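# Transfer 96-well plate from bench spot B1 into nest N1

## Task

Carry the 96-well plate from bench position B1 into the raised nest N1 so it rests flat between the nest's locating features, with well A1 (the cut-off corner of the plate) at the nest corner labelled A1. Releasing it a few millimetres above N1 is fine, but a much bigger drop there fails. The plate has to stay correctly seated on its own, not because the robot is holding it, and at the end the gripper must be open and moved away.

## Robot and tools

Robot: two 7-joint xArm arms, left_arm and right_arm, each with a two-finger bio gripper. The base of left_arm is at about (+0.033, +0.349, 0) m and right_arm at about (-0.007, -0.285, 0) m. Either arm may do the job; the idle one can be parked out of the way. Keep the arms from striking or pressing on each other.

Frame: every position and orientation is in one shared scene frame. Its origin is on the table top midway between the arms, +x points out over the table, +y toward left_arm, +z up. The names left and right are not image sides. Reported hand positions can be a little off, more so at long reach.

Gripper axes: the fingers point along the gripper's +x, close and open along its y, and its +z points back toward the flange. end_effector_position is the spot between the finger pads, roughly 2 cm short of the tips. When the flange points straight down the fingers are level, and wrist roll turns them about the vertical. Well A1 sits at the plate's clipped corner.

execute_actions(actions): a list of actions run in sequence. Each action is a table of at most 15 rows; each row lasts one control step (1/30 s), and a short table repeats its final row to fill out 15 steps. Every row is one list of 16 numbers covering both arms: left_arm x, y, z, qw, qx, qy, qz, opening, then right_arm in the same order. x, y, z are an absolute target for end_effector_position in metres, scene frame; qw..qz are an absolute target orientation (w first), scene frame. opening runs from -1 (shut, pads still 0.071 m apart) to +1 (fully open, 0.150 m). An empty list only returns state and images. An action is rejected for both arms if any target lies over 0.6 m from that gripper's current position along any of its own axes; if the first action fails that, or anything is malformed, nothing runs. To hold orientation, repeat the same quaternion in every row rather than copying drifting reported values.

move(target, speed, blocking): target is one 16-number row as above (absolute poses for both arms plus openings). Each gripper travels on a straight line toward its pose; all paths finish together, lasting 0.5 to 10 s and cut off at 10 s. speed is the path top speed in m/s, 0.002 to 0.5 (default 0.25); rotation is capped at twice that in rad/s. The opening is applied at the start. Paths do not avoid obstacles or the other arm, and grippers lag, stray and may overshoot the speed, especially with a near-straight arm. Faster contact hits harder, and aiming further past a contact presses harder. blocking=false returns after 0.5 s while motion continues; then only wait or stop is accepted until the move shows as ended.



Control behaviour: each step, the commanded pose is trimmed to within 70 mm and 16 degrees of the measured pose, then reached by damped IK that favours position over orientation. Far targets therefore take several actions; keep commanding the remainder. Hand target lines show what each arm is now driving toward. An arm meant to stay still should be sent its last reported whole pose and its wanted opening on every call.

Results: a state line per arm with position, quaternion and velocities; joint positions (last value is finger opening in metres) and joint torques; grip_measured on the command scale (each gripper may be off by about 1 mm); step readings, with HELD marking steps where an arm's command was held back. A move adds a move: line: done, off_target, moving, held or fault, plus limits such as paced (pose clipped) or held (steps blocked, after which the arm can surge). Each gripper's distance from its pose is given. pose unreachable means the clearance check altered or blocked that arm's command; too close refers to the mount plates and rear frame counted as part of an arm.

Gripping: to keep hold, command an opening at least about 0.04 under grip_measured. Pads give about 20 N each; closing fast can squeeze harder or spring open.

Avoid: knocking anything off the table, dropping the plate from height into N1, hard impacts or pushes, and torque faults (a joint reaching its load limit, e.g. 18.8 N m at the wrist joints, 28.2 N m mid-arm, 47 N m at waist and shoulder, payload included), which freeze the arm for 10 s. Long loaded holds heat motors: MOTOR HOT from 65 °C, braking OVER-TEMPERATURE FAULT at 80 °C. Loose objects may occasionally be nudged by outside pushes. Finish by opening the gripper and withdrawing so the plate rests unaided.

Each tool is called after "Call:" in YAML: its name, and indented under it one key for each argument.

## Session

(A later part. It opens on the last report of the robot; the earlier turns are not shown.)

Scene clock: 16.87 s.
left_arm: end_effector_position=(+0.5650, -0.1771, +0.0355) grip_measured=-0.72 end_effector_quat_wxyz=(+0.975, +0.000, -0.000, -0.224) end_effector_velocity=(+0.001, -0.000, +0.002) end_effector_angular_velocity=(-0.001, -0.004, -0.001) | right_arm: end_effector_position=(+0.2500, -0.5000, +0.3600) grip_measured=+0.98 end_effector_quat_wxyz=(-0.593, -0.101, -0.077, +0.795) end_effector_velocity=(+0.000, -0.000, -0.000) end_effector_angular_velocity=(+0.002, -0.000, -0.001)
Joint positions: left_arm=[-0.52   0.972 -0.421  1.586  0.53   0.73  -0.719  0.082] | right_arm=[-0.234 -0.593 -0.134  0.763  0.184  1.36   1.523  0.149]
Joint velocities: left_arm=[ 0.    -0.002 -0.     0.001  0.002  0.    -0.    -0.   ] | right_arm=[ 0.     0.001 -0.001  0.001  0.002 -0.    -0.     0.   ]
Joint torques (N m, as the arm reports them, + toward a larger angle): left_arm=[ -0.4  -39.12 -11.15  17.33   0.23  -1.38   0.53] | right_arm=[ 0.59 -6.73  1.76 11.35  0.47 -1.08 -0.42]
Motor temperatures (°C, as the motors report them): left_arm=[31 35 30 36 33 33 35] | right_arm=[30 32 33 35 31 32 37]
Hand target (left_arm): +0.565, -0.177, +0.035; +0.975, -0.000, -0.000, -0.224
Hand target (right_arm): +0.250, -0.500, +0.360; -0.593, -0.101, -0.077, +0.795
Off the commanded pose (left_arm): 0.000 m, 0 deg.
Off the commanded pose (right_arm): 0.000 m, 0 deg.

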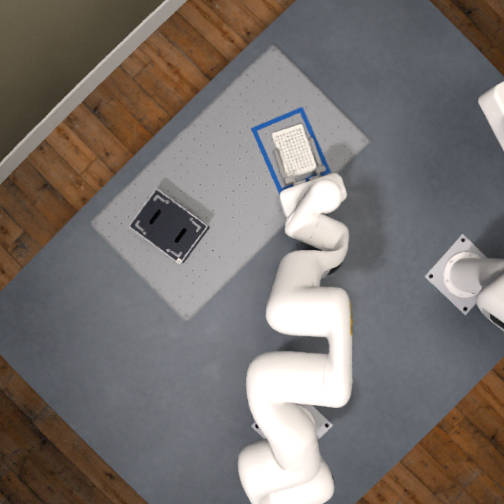

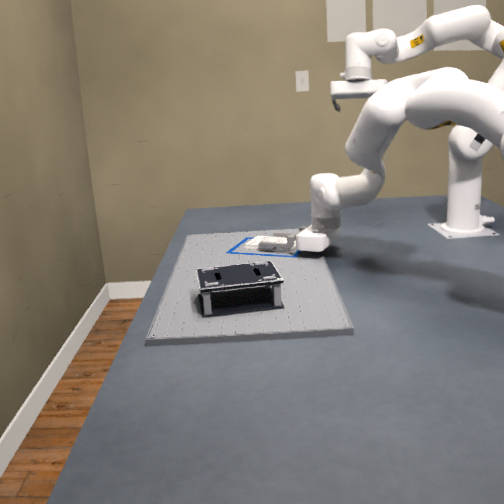

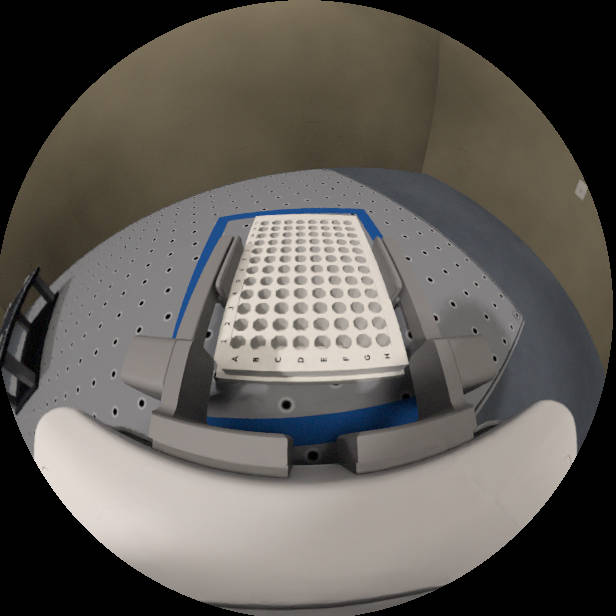

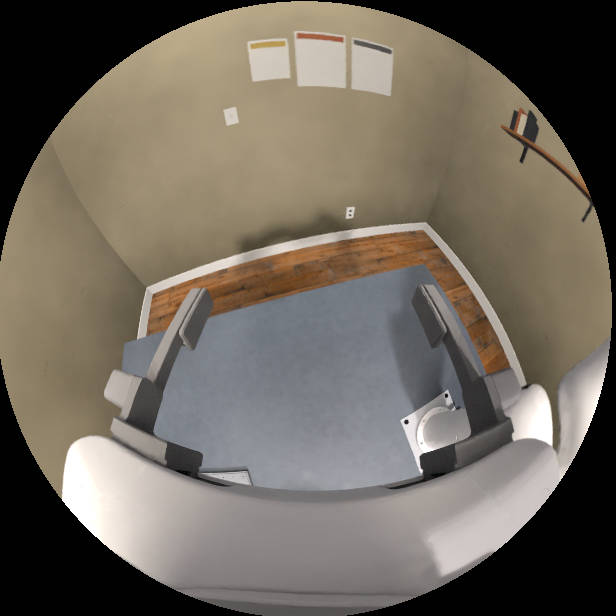

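Call:
zoom_image:
  camera: "cam_high"
  region: [120, 175, 220, 275]

Call:
move:
  target: [0.5650,-0.1771,0.11,0.9746,0,0,-0.2241,-0.80,0.25,-0.50,0.36,-0.593,-0.101,-0.077,0.795,1]
  speed: 0.12

Region (120, 175, 220, 275) of cam_high's 504x504 image, scaled by 5.040, with more detail than that image has.

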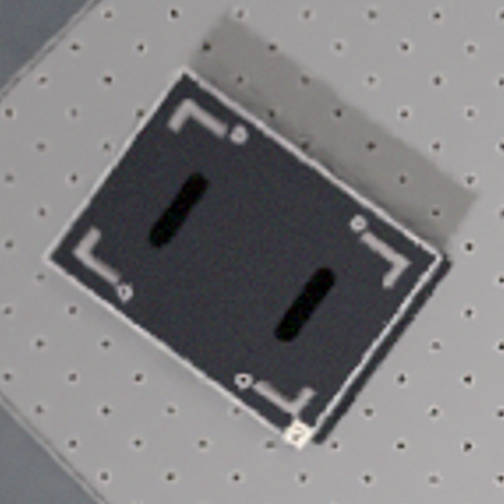

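Scene clock: 18.23 s.
left_arm: end_effector_position=(+0.5647, -0.1768, +0.1090) grip_measured=-0.72 end_effector_quat_wxyz=(+0.975, +0.000, +0.001, -0.224) end_effector_velocity=(+0.000, -0.001, +0.006) end_effector_angular_velocity=(-0.003, -0.003, -0.001) | right_arm: end_effector_position=(+0.2500, -0.5000, +0.3600) grip_measured=+0.98 end_effector_quat_wxyz=(-0.593, -0.101, -0.077, +0.795) end_effector_velocity=(-0.000, -0.001, +0.000) end_effector_angular_velocity=(-0.001, -0.000, -0.002)
Joint positions: left_arm=[-0.48   0.82  -0.478  1.543  0.467  0.841 -0.686  0.082] | right_arm=[-0.234 -0.593 -0.134  0.763  0.184  1.36   1.523  0.149]
Joint velocities: left_arm=[ 0.002 -0.009 -0.004 -0.    -0.002  0.005  0.002 -0.   ] | right_arm=[-0.     0.001 -0.001  0.    -0.001 -0.001  0.001  0.   ]
Joint torques (N m, as the arm reports them, + toward a larger angle): left_arm=[ -0.59 -37.93 -11.13  18.89   0.22  -1.41   0.63] | right_arm=[ 0.39 -6.66  1.74 11.32  0.51 -1.01 -0.4 ]
Motor temperatures (°C, as the motors report them): left_arm=[31 35 30 36 33 33 35] | right_arm=[30 32 33 35 31 32 37]
Hand target (left_arm): +0.565, -0.177, +0.110; +0.975, -0.000, +0.000, -0.224
Hand target (right_arm): +0.250, -0.500, +0.360; -0.593, -0.101, -0.077, +0.795
Off the commanded pose (left_arm): 0.001 m, 0 deg.
Off the commanded pose (right_arm): 0.000 m, 0 deg.
move: done

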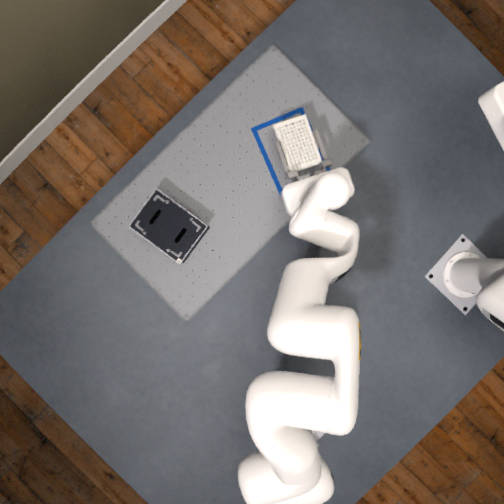

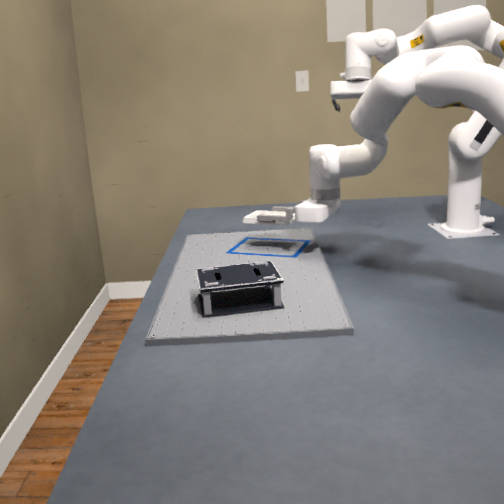

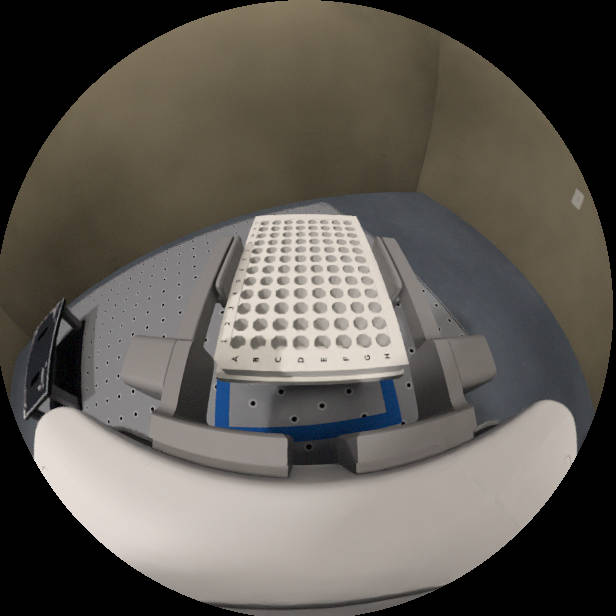

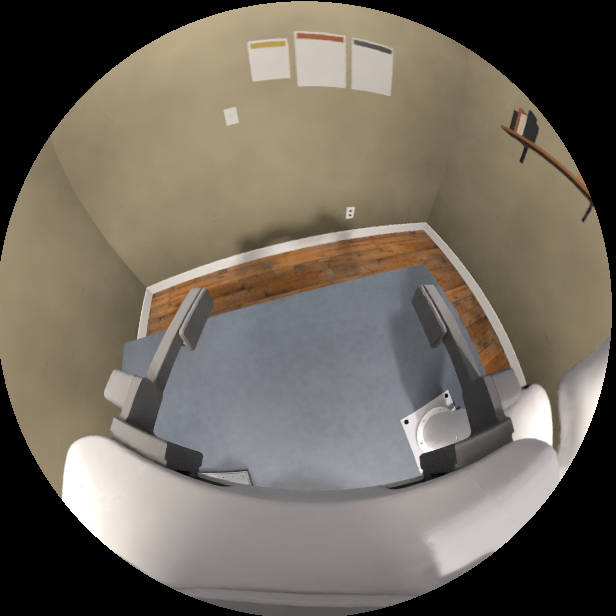

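Call:
move:
  target: [0.649,0.199,0.125,0.9970,0,0,0.0772,-0.80,0.25,-0.50,0.36,-0.593,-0.101,-0.077,0.795,1]
  speed: 0.3

Scene clock: 20.63 s.
left_arm: end_effector_position=(+0.6480, +0.1998, +0.1250) grip_measured=-0.72 end_effector_quat_wxyz=(+0.997, +0.001, -0.002, +0.077) end_effector_velocity=(+0.001, +0.003, +0.001) end_effector_angular_velocity=(+0.000, -0.002, +0.004) | right_arm: end_effector_position=(+0.2500, -0.5000, +0.3600) grip_measured=+0.98 end_effector_quat_wxyz=(-0.593, -0.101, -0.077, +0.795) end_effector_velocity=(-0.000, -0.000, +0.000) end_effector_angular_velocity=(-0.000, -0.001, -0.002)
Joint positions: left_arm=[-0.019  0.448 -0.342  1.016  0.264  0.605 -0.695  0.082] | right_arm=[-0.234 -0.593 -0.134  0.763  0.184  1.36   1.523  0.149]
Joint velocities: left_arm=[ 0.004 -0.001  0.001  0.    -0.    -0.     0.001  0.   ] | right_arm=[ 0.001 -0.    -0.001 -0.    -0.    -0.002  0.002  0.   ]
Joint torques (N m, as the arm reports them, + toward a larger angle): left_arm=[ -0.4  -29.85  -5.68  17.8    0.23  -1.4    0.59] | right_arm=[ 0.36 -6.69  1.9  11.42  0.58 -1.07 -0.38]
Motor temperatures (°C, as the motors report them): left_arm=[31 36 30 36 33 33 35] | right_arm=[30 32 33 35 31 32 37]
Hand target (left_arm): +0.648, +0.200, +0.125; +0.997, +0.001, -0.002, +0.077
Hand target (right_arm): +0.250, -0.500, +0.360; -0.593, -0.101, -0.077, +0.795
Off the commanded pose (left_arm): 0.001 m, 0 deg.
Off the commanded pose (right_arm): 0.000 m, 0 deg.
move: done

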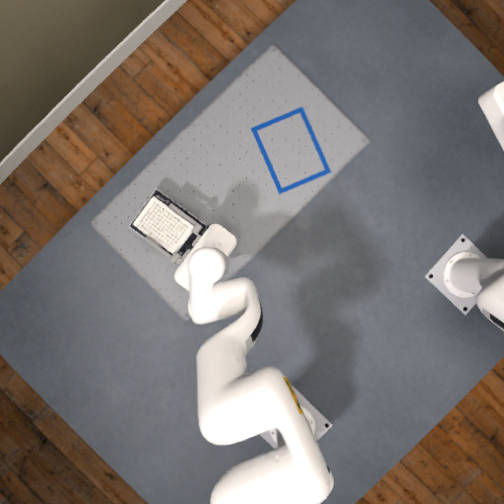

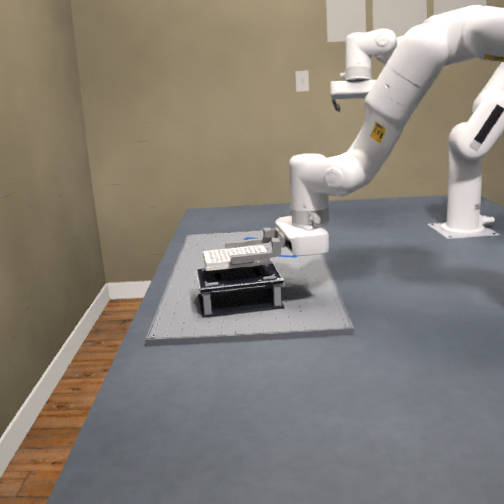

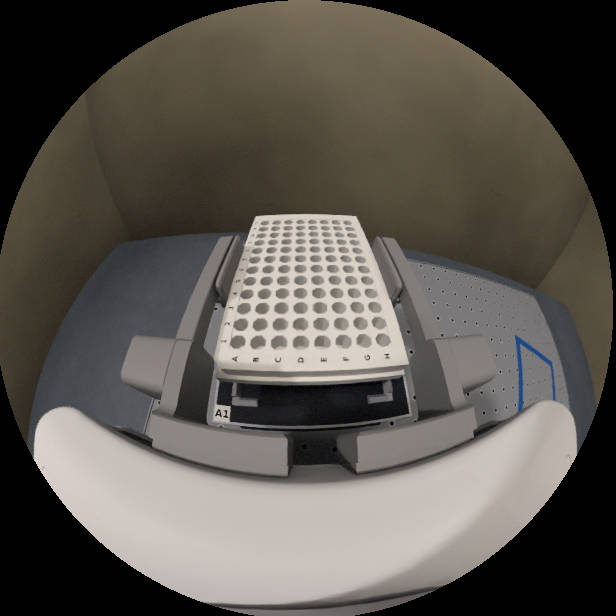

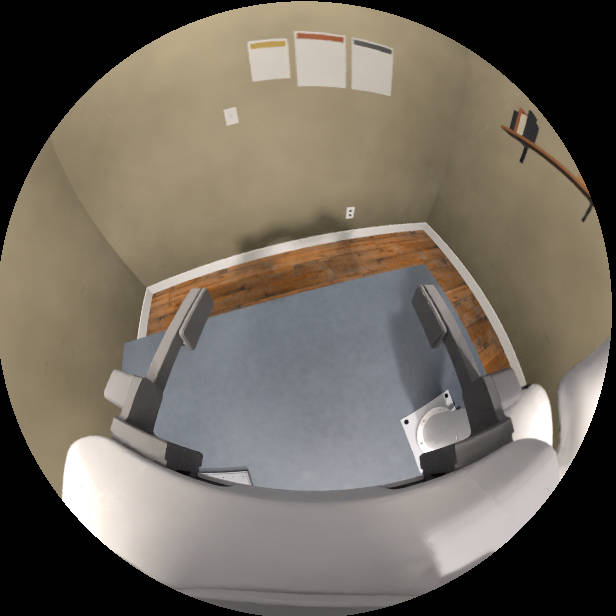

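Call:
move:
  target: [0.649,0.199,0.104,0.9970,0,0,0.0772,-0.80,0.25,-0.50,0.36,-0.593,-0.101,-0.077,0.795,1]
  speed: 0.05

Call:
zoom_image:
  camera: "cam_left_wrist"
  region: [190, 330, 440, 460]

Call:
zoom_image:
  camera: "cam_high"
  region: [120, 175, 220, 275]

Call:
zoom_image:
  camera: "cam_low"
  region: [185, 225, 305, 325]

Scene clock: 21.83 s.
left_arm: end_effector_position=(+0.6491, +0.1990, +0.1043) grip_measured=-0.72 end_effector_quat_wxyz=(+0.997, +0.000, -0.000, +0.077) end_effector_velocity=(+0.001, +0.000, -0.000) end_effector_angular_velocity=(-0.000, -0.003, -0.000) | right_arm: end_effector_position=(+0.2500, -0.5000, +0.3600) grip_measured=+0.98 end_effector_quat_wxyz=(-0.593, -0.101, -0.077, +0.795) end_effector_velocity=(+0.000, +0.001, -0.000) end_effector_angular_velocity=(-0.000, +0.002, +0.002)
Joint positions: left_arm=[-0.033  0.501 -0.323  1.025  0.289  0.565 -0.712  0.082] | right_arm=[-0.234 -0.593 -0.134  0.763  0.184  1.36   1.523  0.149]
Joint velocities: left_arm=[-0.002  0.003  0.003  0.002  0.003 -0.004 -0.001  0.   ] | right_arm=[ 0.     0.     0.001 -0.001  0.     0.001 -0.    -0.   ]
Joint torques (N m, as the arm reports them, + toward a larger angle): left_arm=[ -0.11 -30.3   -5.62  17.02   0.11  -1.47   0.54] | right_arm=[ 0.57 -6.6   1.79 11.34  0.47 -1.06 -0.37]
Motor temperatures (°C, as the motors report them): left_arm=[31 36 30 36 33 33 35] | right_arm=[30 32 33 36 31 32 37]
Hand target (left_arm): +0.649, +0.199, +0.104; +0.997, +0.000, -0.000, +0.077
Hand target (right_arm): +0.250, -0.500, +0.360; -0.593, -0.101, -0.077, +0.795
Off the commanded pose (left_arm): 0.000 m, 0 deg.
Off the commanded pose (right_arm): 0.000 m, 0 deg.
move: done

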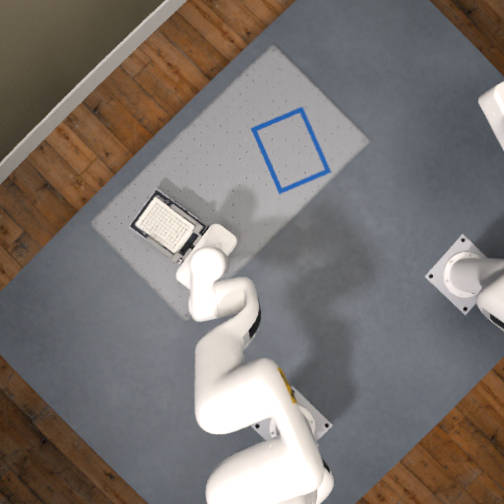

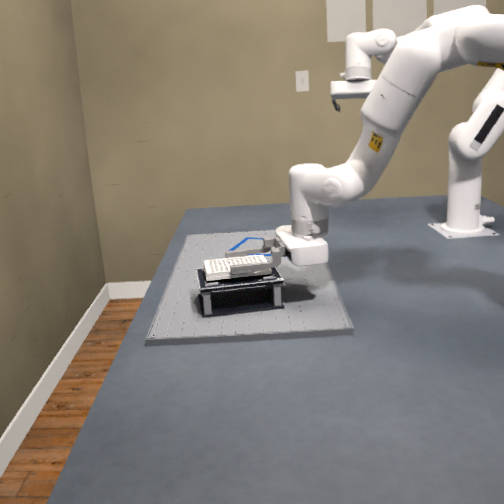

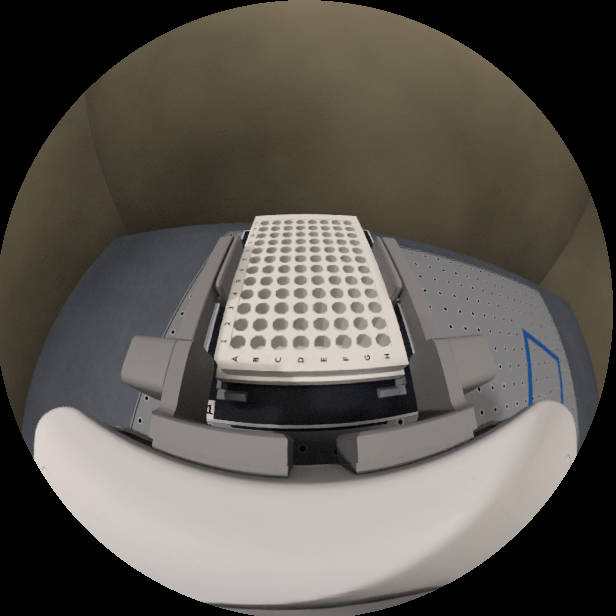

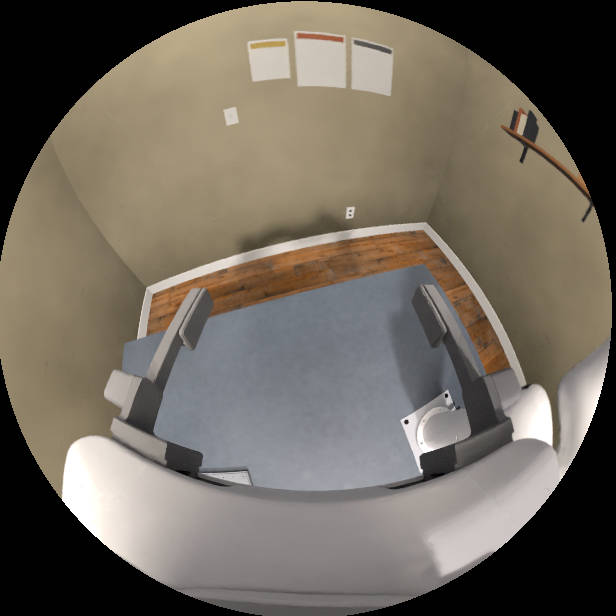

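Region (190, 330, 440, 460) of cam_left_wrist's 616x616 image, scaled by 2.016, with more detail than that image has; it fills the top 262 rows of this view, and the rest is white.

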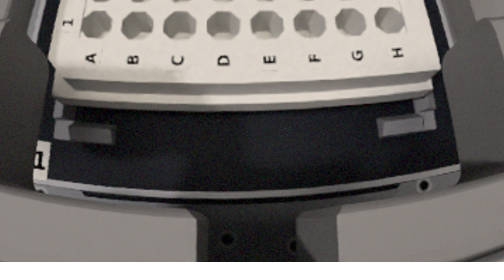

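Region (120, 175, 220, 275) of cam_high's 504x504 image, scaled by 5.040, with more detail than that image has.

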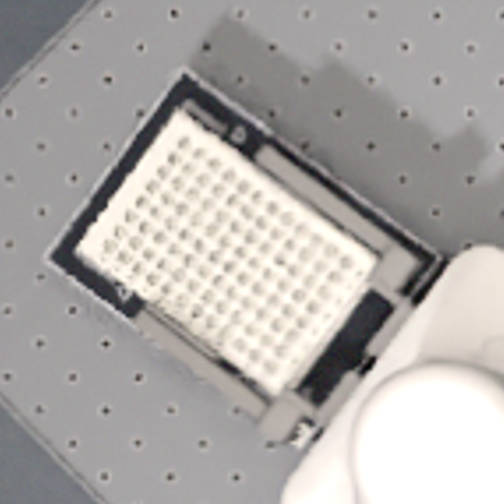

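Region (185, 225, 305, 325) of cam_low's 504x504 image, scaled by 4.200, with more detail than that image has.

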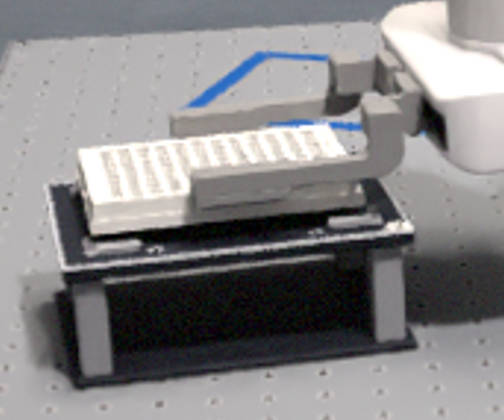

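Call:
move:
  target: [0.649,0.199,0.0995,0.9970,0,0,0.0772,-0.80,0.25,-0.50,0.36,-0.593,-0.101,-0.077,0.795,1]
  speed: 0.02

Call:
zoom_image:
  camera: "cam_left_wrist"
  region: [195, 350, 275, 420]

Call:
zoom_image:
  camera: "cam_left_wrist"
  region: [350, 345, 430, 415]

Call:
zoom_image:
  camera: "cam_high"
  region: [145, 185, 175, 215]

Call:
zoom_image:
  camera: "cam_high"
  region: [126, 212, 156, 242]

Call:
zoom_image:
  camera: "cam_low"
  region: [190, 250, 290, 300]

Scene clock: 23.80 s.
left_arm: end_effector_position=(+0.6490, +0.1990, +0.0996) grip_measured=-0.72 end_effector_quat_wxyz=(+0.997, +0.000, +0.000, +0.077) end_effector_velocity=(+0.001, +0.001, -0.001) end_effector_angular_velocity=(-0.000, -0.002, +0.001) | right_arm: end_effector_position=(+0.2500, -0.5000, +0.3600) grip_measured=+0.98 end_effector_quat_wxyz=(-0.593, -0.101, -0.077, +0.795) end_effector_velocity=(+0.001, -0.000, +0.000) end_effector_angular_velocity=(+0.000, -0.001, +0.000)
Joint positions: left_arm=[-0.037  0.512 -0.318  1.026  0.295  0.556 -0.717  0.082] | right_arm=[-0.234 -0.593 -0.134  0.763  0.184  1.36   1.523  0.149]
Joint velocities: left_arm=[-0.     0.004  0.002  0.001  0.003 -0.004 -0.001  0.   ] | right_arm=[-0.     0.002 -0.001  0.001  0.    -0.001 -0.001 -0.   ]
Joint torques (N m, as the arm reports them, + toward a larger angle): left_arm=[ -0.26 -30.88  -5.69  16.92   0.2   -1.4    0.5 ] | right_arm=[ 0.44 -6.6   1.74 11.28  0.44 -1.02 -0.4 ]
Motor temperatures (°C, as the motors report them): left_arm=[31 36 30 36 33 33 35] | right_arm=[30 32 33 36 31 32 37]
Hand target (left_arm): +0.649, +0.199, +0.099; +0.997, +0.000, -0.000, +0.077
Hand target (right_arm): +0.250, -0.500, +0.360; -0.593, -0.101, -0.077, +0.795
Off the commanded pose (left_arm): 0.000 m, 0 deg.
Off the commanded pose (right_arm): 0.000 m, 0 deg.
move: done

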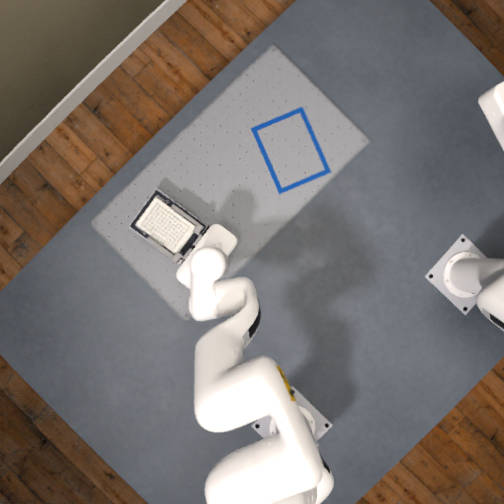

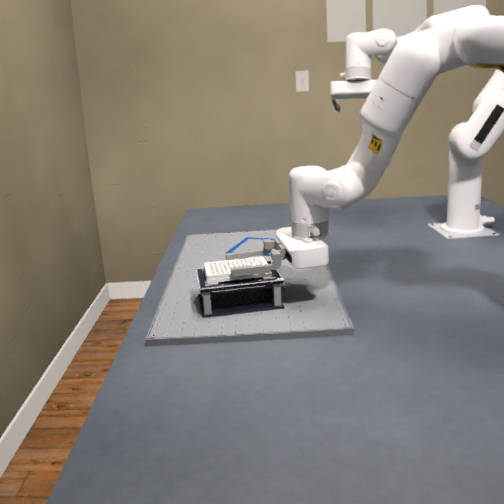

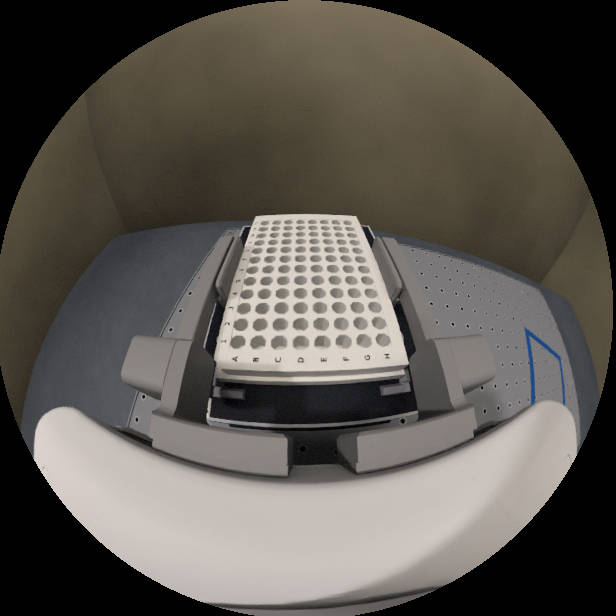

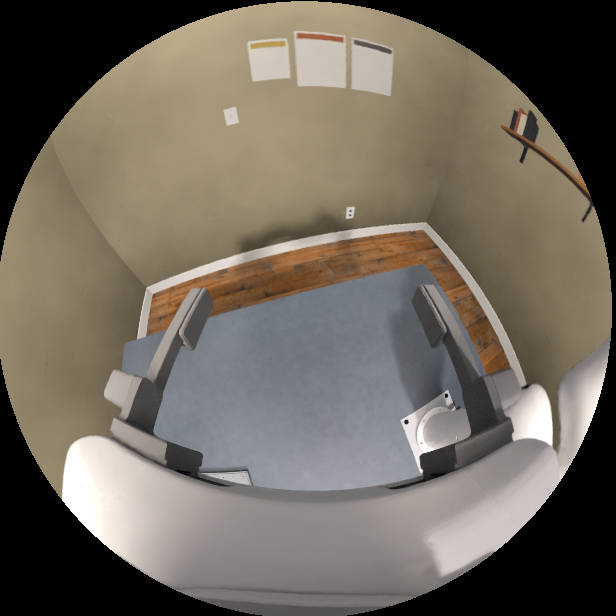

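Region (195, 350, 275, 420) of cam_left_wrist's 616x616 image, scaled by 6.300, with more detail than that image has; it fills the top 441 rows of this view, and the rest is white.

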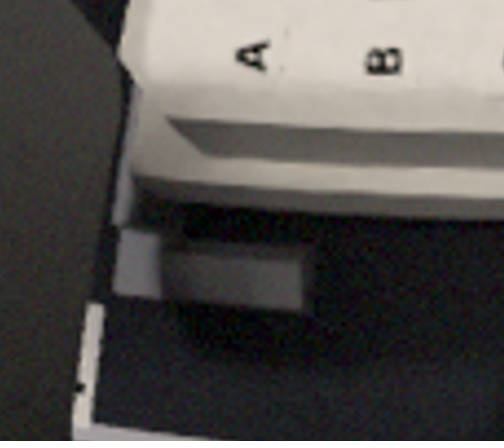

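Region (350, 345, 430, 415) of cam_left_wrist's 616x616 image, scaled by 6.300, with more detail than that image has; it fills the top 441 rows of this view, and the rest is white.

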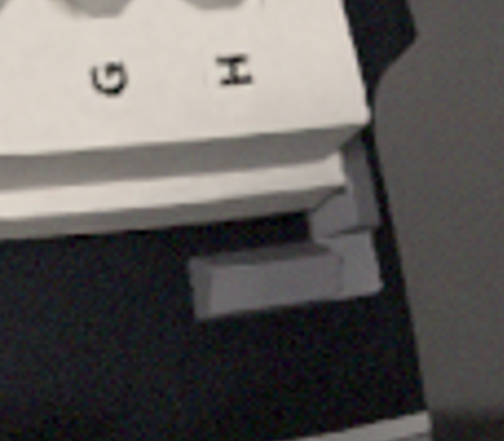

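Region (145, 185, 175, 215) of cam_high's 504x504 image, scaled by 16.800, with more detail than that image has.

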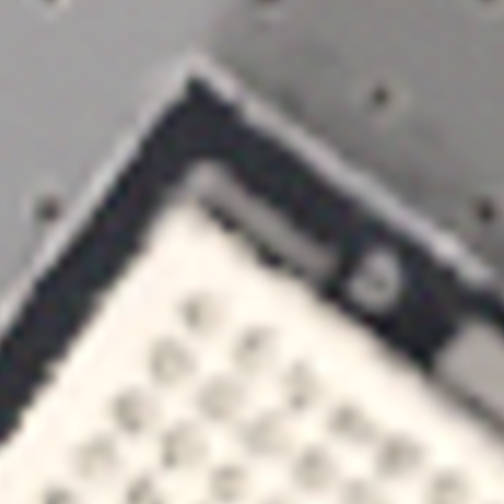

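Region (126, 212, 156, 242) of cam_high's 504x504 image, scaled by 16.800, with more detail than that image has.

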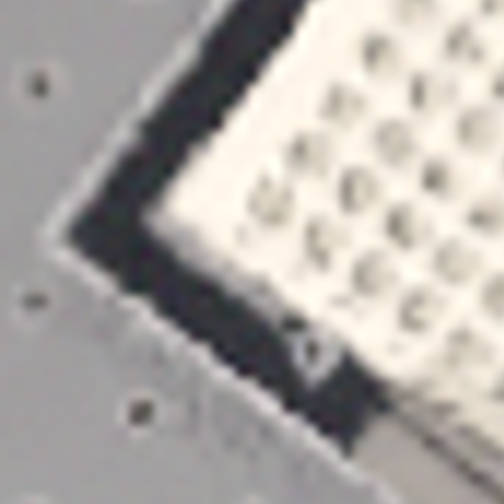

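Region (190, 250, 290, 300) of cam_low's 504x504 image, scaled by 5.040, with more detail than that image has.

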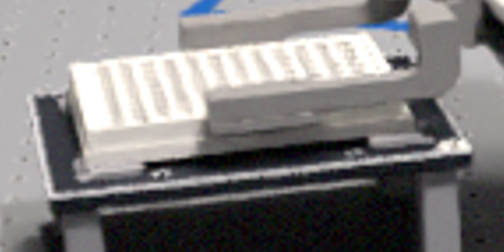

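Call:
move:
  target: [0.6477,0.1978,0.098,0.9970,0,0,0.0772,-0.80,0.25,-0.50,0.36,-0.593,-0.101,-0.077,0.795,1]
  speed: 0.01

Call:
zoom_image:
  camera: "cam_left_wrist"
  region: [195, 350, 275, 420]

Call:
zoom_image:
  camera: "cam_left_wrist"
  region: [350, 345, 430, 415]

Call:
zoom_image:
  camera: "cam_high"
  region: [145, 185, 175, 215]

Call:
zoom_image:
  camera: "cam_high"
  region: [126, 212, 156, 242]

Call:
zoom_image:
  camera: "cam_low"
  region: [190, 255, 240, 295]

Call:
zoom_image:
  camera: "cam_low"
  region: [245, 255, 295, 295]

Scene clock: 27.73 s.
left_arm: end_effector_position=(+0.6477, +0.1978, +0.0980) grip_measured=-0.72 end_effector_quat_wxyz=(+0.997, -0.000, +0.000, +0.077) end_effector_velocity=(-0.000, +0.001, +0.001) end_effector_angular_velocity=(+0.000, -0.002, +0.003) | right_arm: end_effector_position=(+0.2500, -0.5000, +0.3600) grip_measured=+0.98 end_effector_quat_wxyz=(-0.593, -0.101, -0.077, +0.795) end_effector_velocity=(+0.000, -0.000, +0.000) end_effector_angular_velocity=(-0.003, -0.000, +0.002)
Joint positions: left_arm=[-0.04   0.514 -0.317  1.023  0.297  0.551 -0.721  0.082] | right_arm=[-0.234 -0.593 -0.134  0.763  0.184  1.36   1.523  0.149]
Joint velocities: left_arm=[-0.    -0.002  0.001 -0.001  0.001 -0.002 -0.004  0.   ] | right_arm=[-0.     0.     0.002  0.    -0.002 -0.001 -0.     0.   ]
Joint torques (N m, as the arm reports them, + toward a larger angle): left_arm=[ -0.37 -30.71  -5.67  16.84   0.17  -1.52   0.54] | right_arm=[ 0.58 -6.73  1.79 11.25  0.53 -1.04 -0.33]
Motor temperatures (°C, as the motors report them): left_arm=[31 36 30 36 33 33 35] | right_arm=[30 32 33 36 31 32 37]
Hand target (left_arm): +0.648, +0.198, +0.098; +0.997, -0.000, +0.000, +0.077
Hand target (right_arm): +0.250, -0.500, +0.360; -0.593, -0.101, -0.077, +0.795
Off the commanded pose (left_arm): 0.000 m, 0 deg.
Off the commanded pose (right_arm): 0.000 m, 0 deg.
move: done

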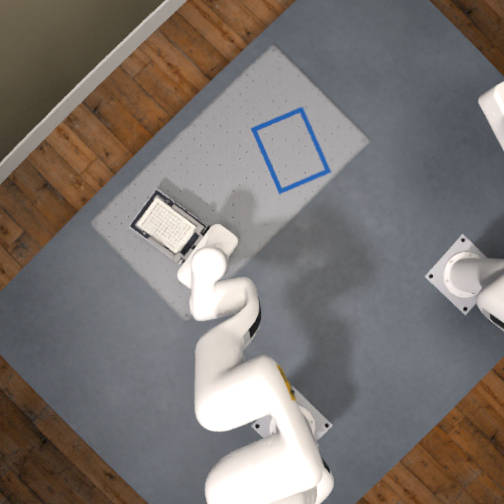

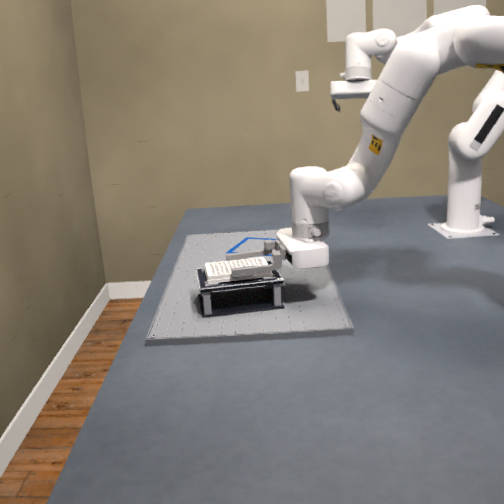

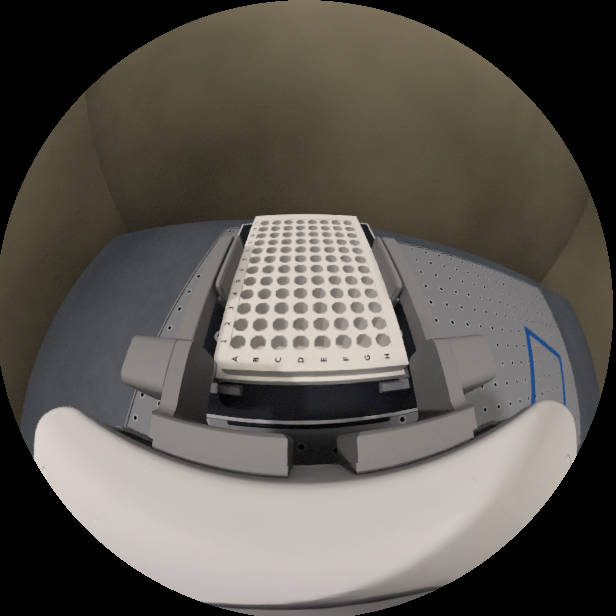

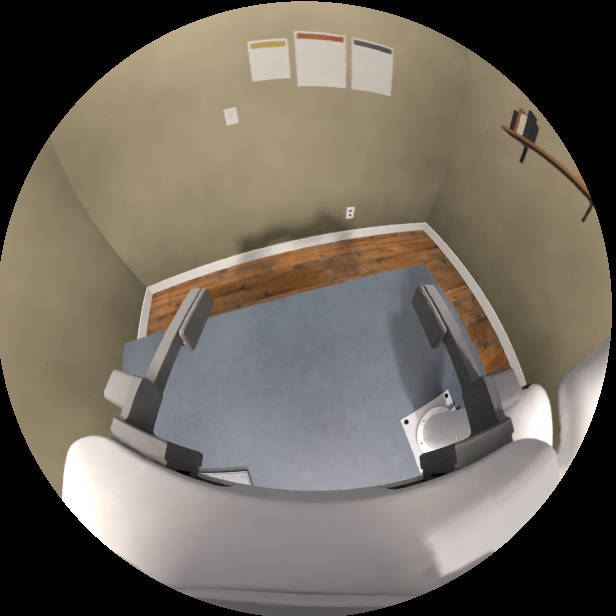

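Region (195, 350, 275, 420) of cam_left_wrist's 616x616 image, scaled by 6.300, with more detail than that image has; it fills the top 441 rows of this view, and the rest is white.

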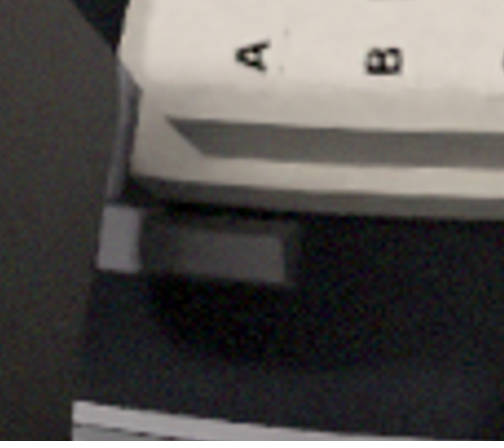

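Region (350, 345, 430, 415) of cam_left_wrist's 616x616 image, scaled by 6.300, with more detail than that image has; it fills the top 441 rows of this view, and the rest is white.

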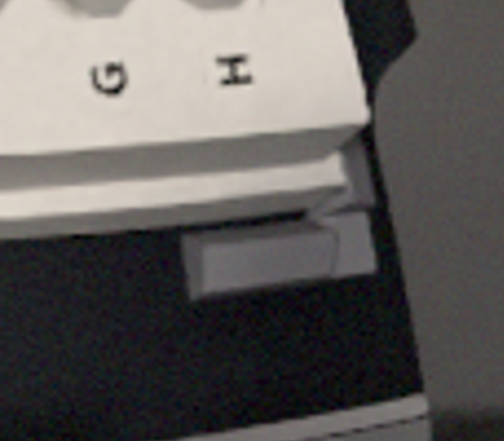

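Region (145, 185, 175, 215) of cam_high's 504x504 image, scaled by 16.800, with more detail than that image has.

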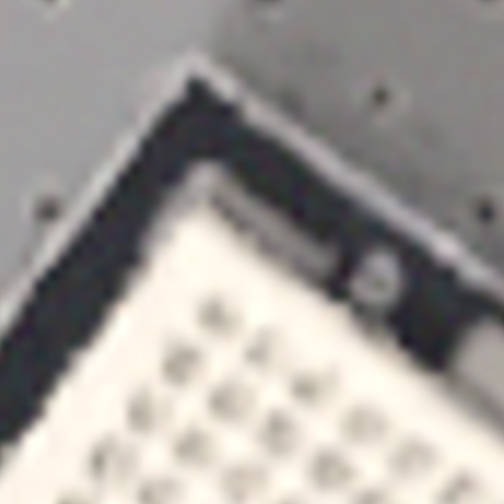

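Region (126, 212, 156, 242) of cam_high's 504x504 image, scaled by 16.800, with more detail than that image has.

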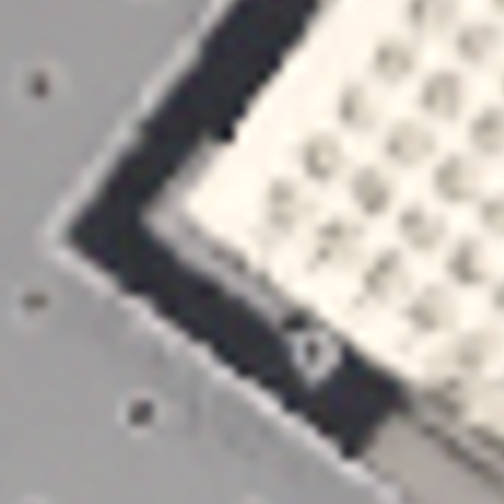

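Region (190, 255, 240, 295) of cam_low's 504x504 image, scaled by 10.080, with more detail than that image has; it fills the top 403 rows of this view, and the rest is white.

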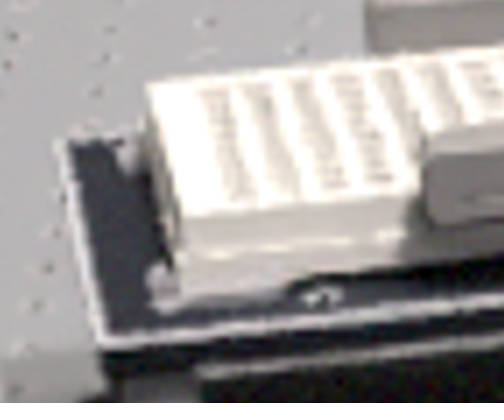

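Region (245, 255, 295, 295) of cam_low's 504x504 image, scaled by 10.080, with more detail than that image has; it fills the top 403 rows of this view, and the rest is white.

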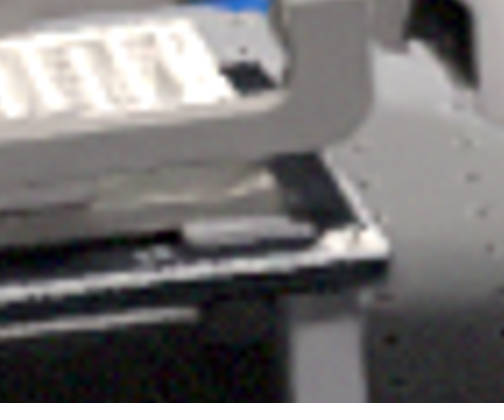

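Call:
move:
  target: [0.6477,0.1978,0.0948,0.9970,0,0,0.0772,-0.80,0.25,-0.50,0.36,-0.593,-0.101,-0.077,0.795,1]
  speed: 0.005

Call:
zoom_image:
  camera: "cam_left_wrist"
  region: [195, 350, 275, 420]

Call:
zoom_image:
  camera: "cam_left_wrist"
  region: [350, 345, 430, 415]

Call:
zoom_image:
  camera: "cam_high"
  region: [145, 185, 175, 215]

Call:
zoom_image:
  camera: "cam_high"
  region: [126, 212, 156, 242]

Call:
zoom_image:
  camera: "cam_low"
  region: [190, 250, 290, 300]

Scene clock: 29.30 s.
left_arm: end_effector_position=(+0.6480, +0.1977, +0.0955) grip_measured=-0.72 end_effector_quat_wxyz=(+0.997, -0.000, -0.001, +0.077) end_effector_velocity=(+0.000, -0.000, +0.000) end_effector_angular_velocity=(+0.001, -0.002, -0.002) | right_arm: end_effector_position=(+0.2500, -0.5000, +0.3600) grip_measured=+0.98 end_effector_quat_wxyz=(-0.593, -0.101, -0.077, +0.795) end_effector_velocity=(+0.000, -0.000, -0.000) end_effector_angular_velocity=(-0.000, +0.001, -0.000)
Joint positions: left_arm=[-0.043  0.521 -0.314  1.024  0.301  0.544 -0.725  0.082] | right_arm=[-0.234 -0.593 -0.134  0.763  0.184  1.36   1.523  0.149]
Joint velocities: left_arm=[-0.001  0.001  0.001  0.     0.003 -0.002 -0.     0.   ] | right_arm=[ 0.     0.001 -0.    -0.    -0.001 -0.     0.    -0.   ]
Joint torques (N m, as the arm reports them, + toward a larger angle): left_arm=[ -0.15 -28.79  -5.57  15.78   0.11  -1.13   0.68] | right_arm=[ 0.36 -6.69  1.85 11.35  0.54 -1.01 -0.4 ]
Motor temperatures (°C, as the motors report them): left_arm=[31 36 30 36 33 33 35] | right_arm=[30 32 33 36 31 32 37]
Hand target (left_arm): +0.648, +0.198, +0.095; +0.997, +0.000, -0.000, +0.077
Hand target (right_arm): +0.250, -0.500, +0.360; -0.593, -0.101, -0.077, +0.795
Off the commanded pose (left_arm): 0.001 m, 0 deg.
Off the commanded pose (right_arm): 0.000 m, 0 deg.
move: done

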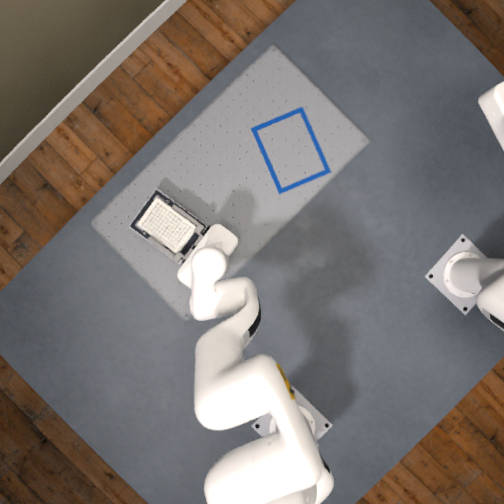

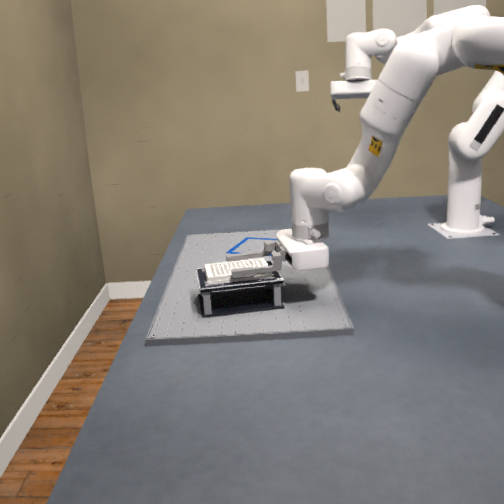

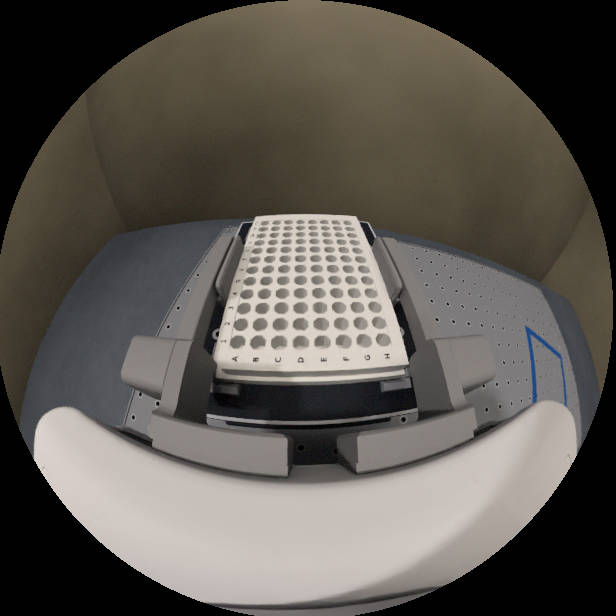

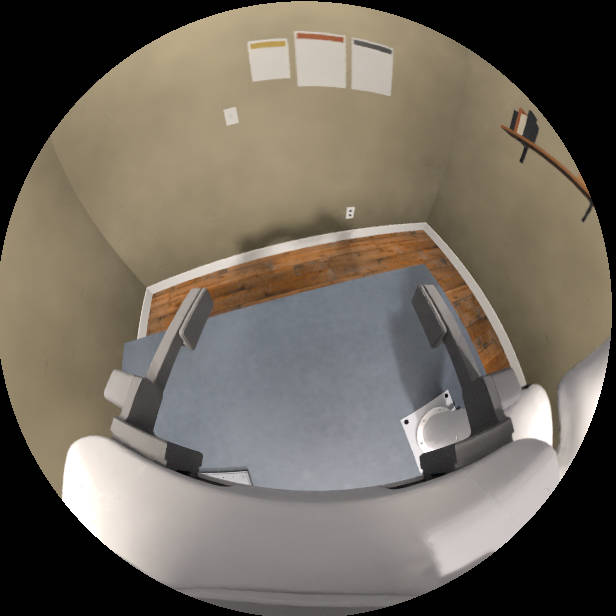

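Region (195, 350, 275, 420) of cam_left_wrist's 616x616 image, scaled by 6.300, with more detail than that image has; it fills the top 441 rows of this view, and the rest is white.

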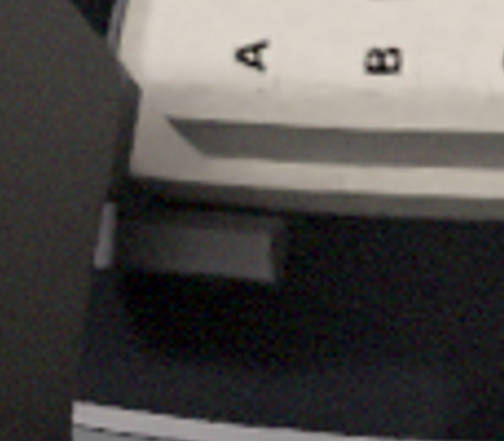

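Region (350, 345, 430, 415) of cam_left_wrist's 616x616 image, scaled by 6.300, with more detail than that image has; it fills the top 441 rows of this view, and the rest is white.

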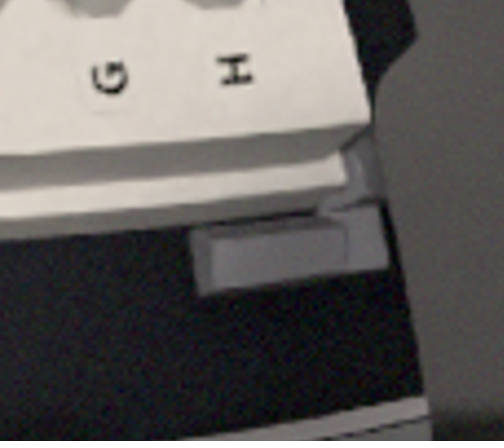

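Region (145, 185, 175, 215) of cam_high's 504x504 image, scaled by 16.800, with more detail than that image has.

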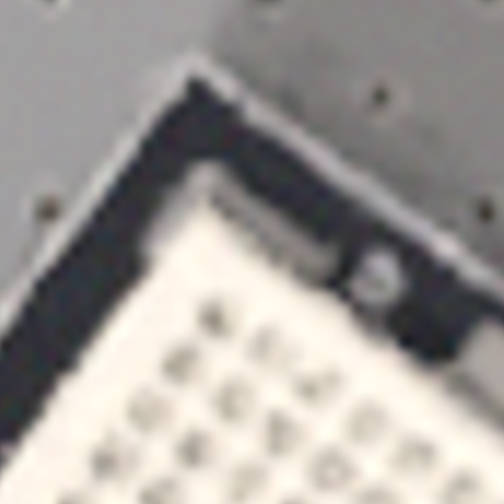

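Region (126, 212, 156, 242) of cam_high's 504x504 image, scaled by 16.800, with more detail than that image has.

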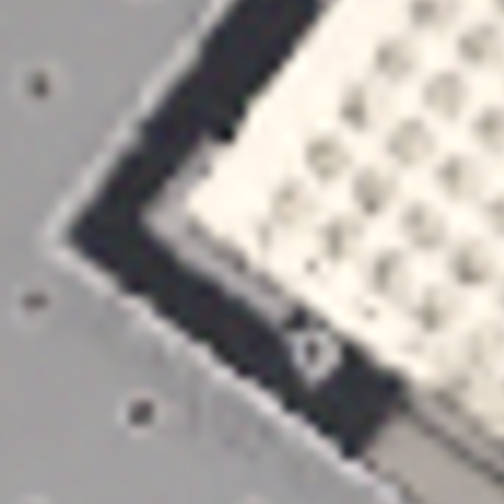

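Region (190, 250, 290, 300) of cam_low's 504x504 image, scaled by 5.040, with more detail than that image has.

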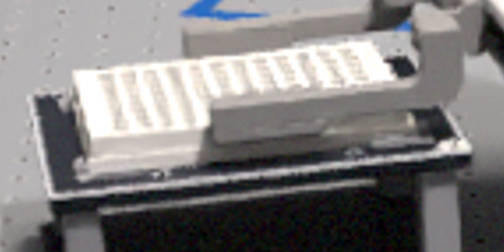

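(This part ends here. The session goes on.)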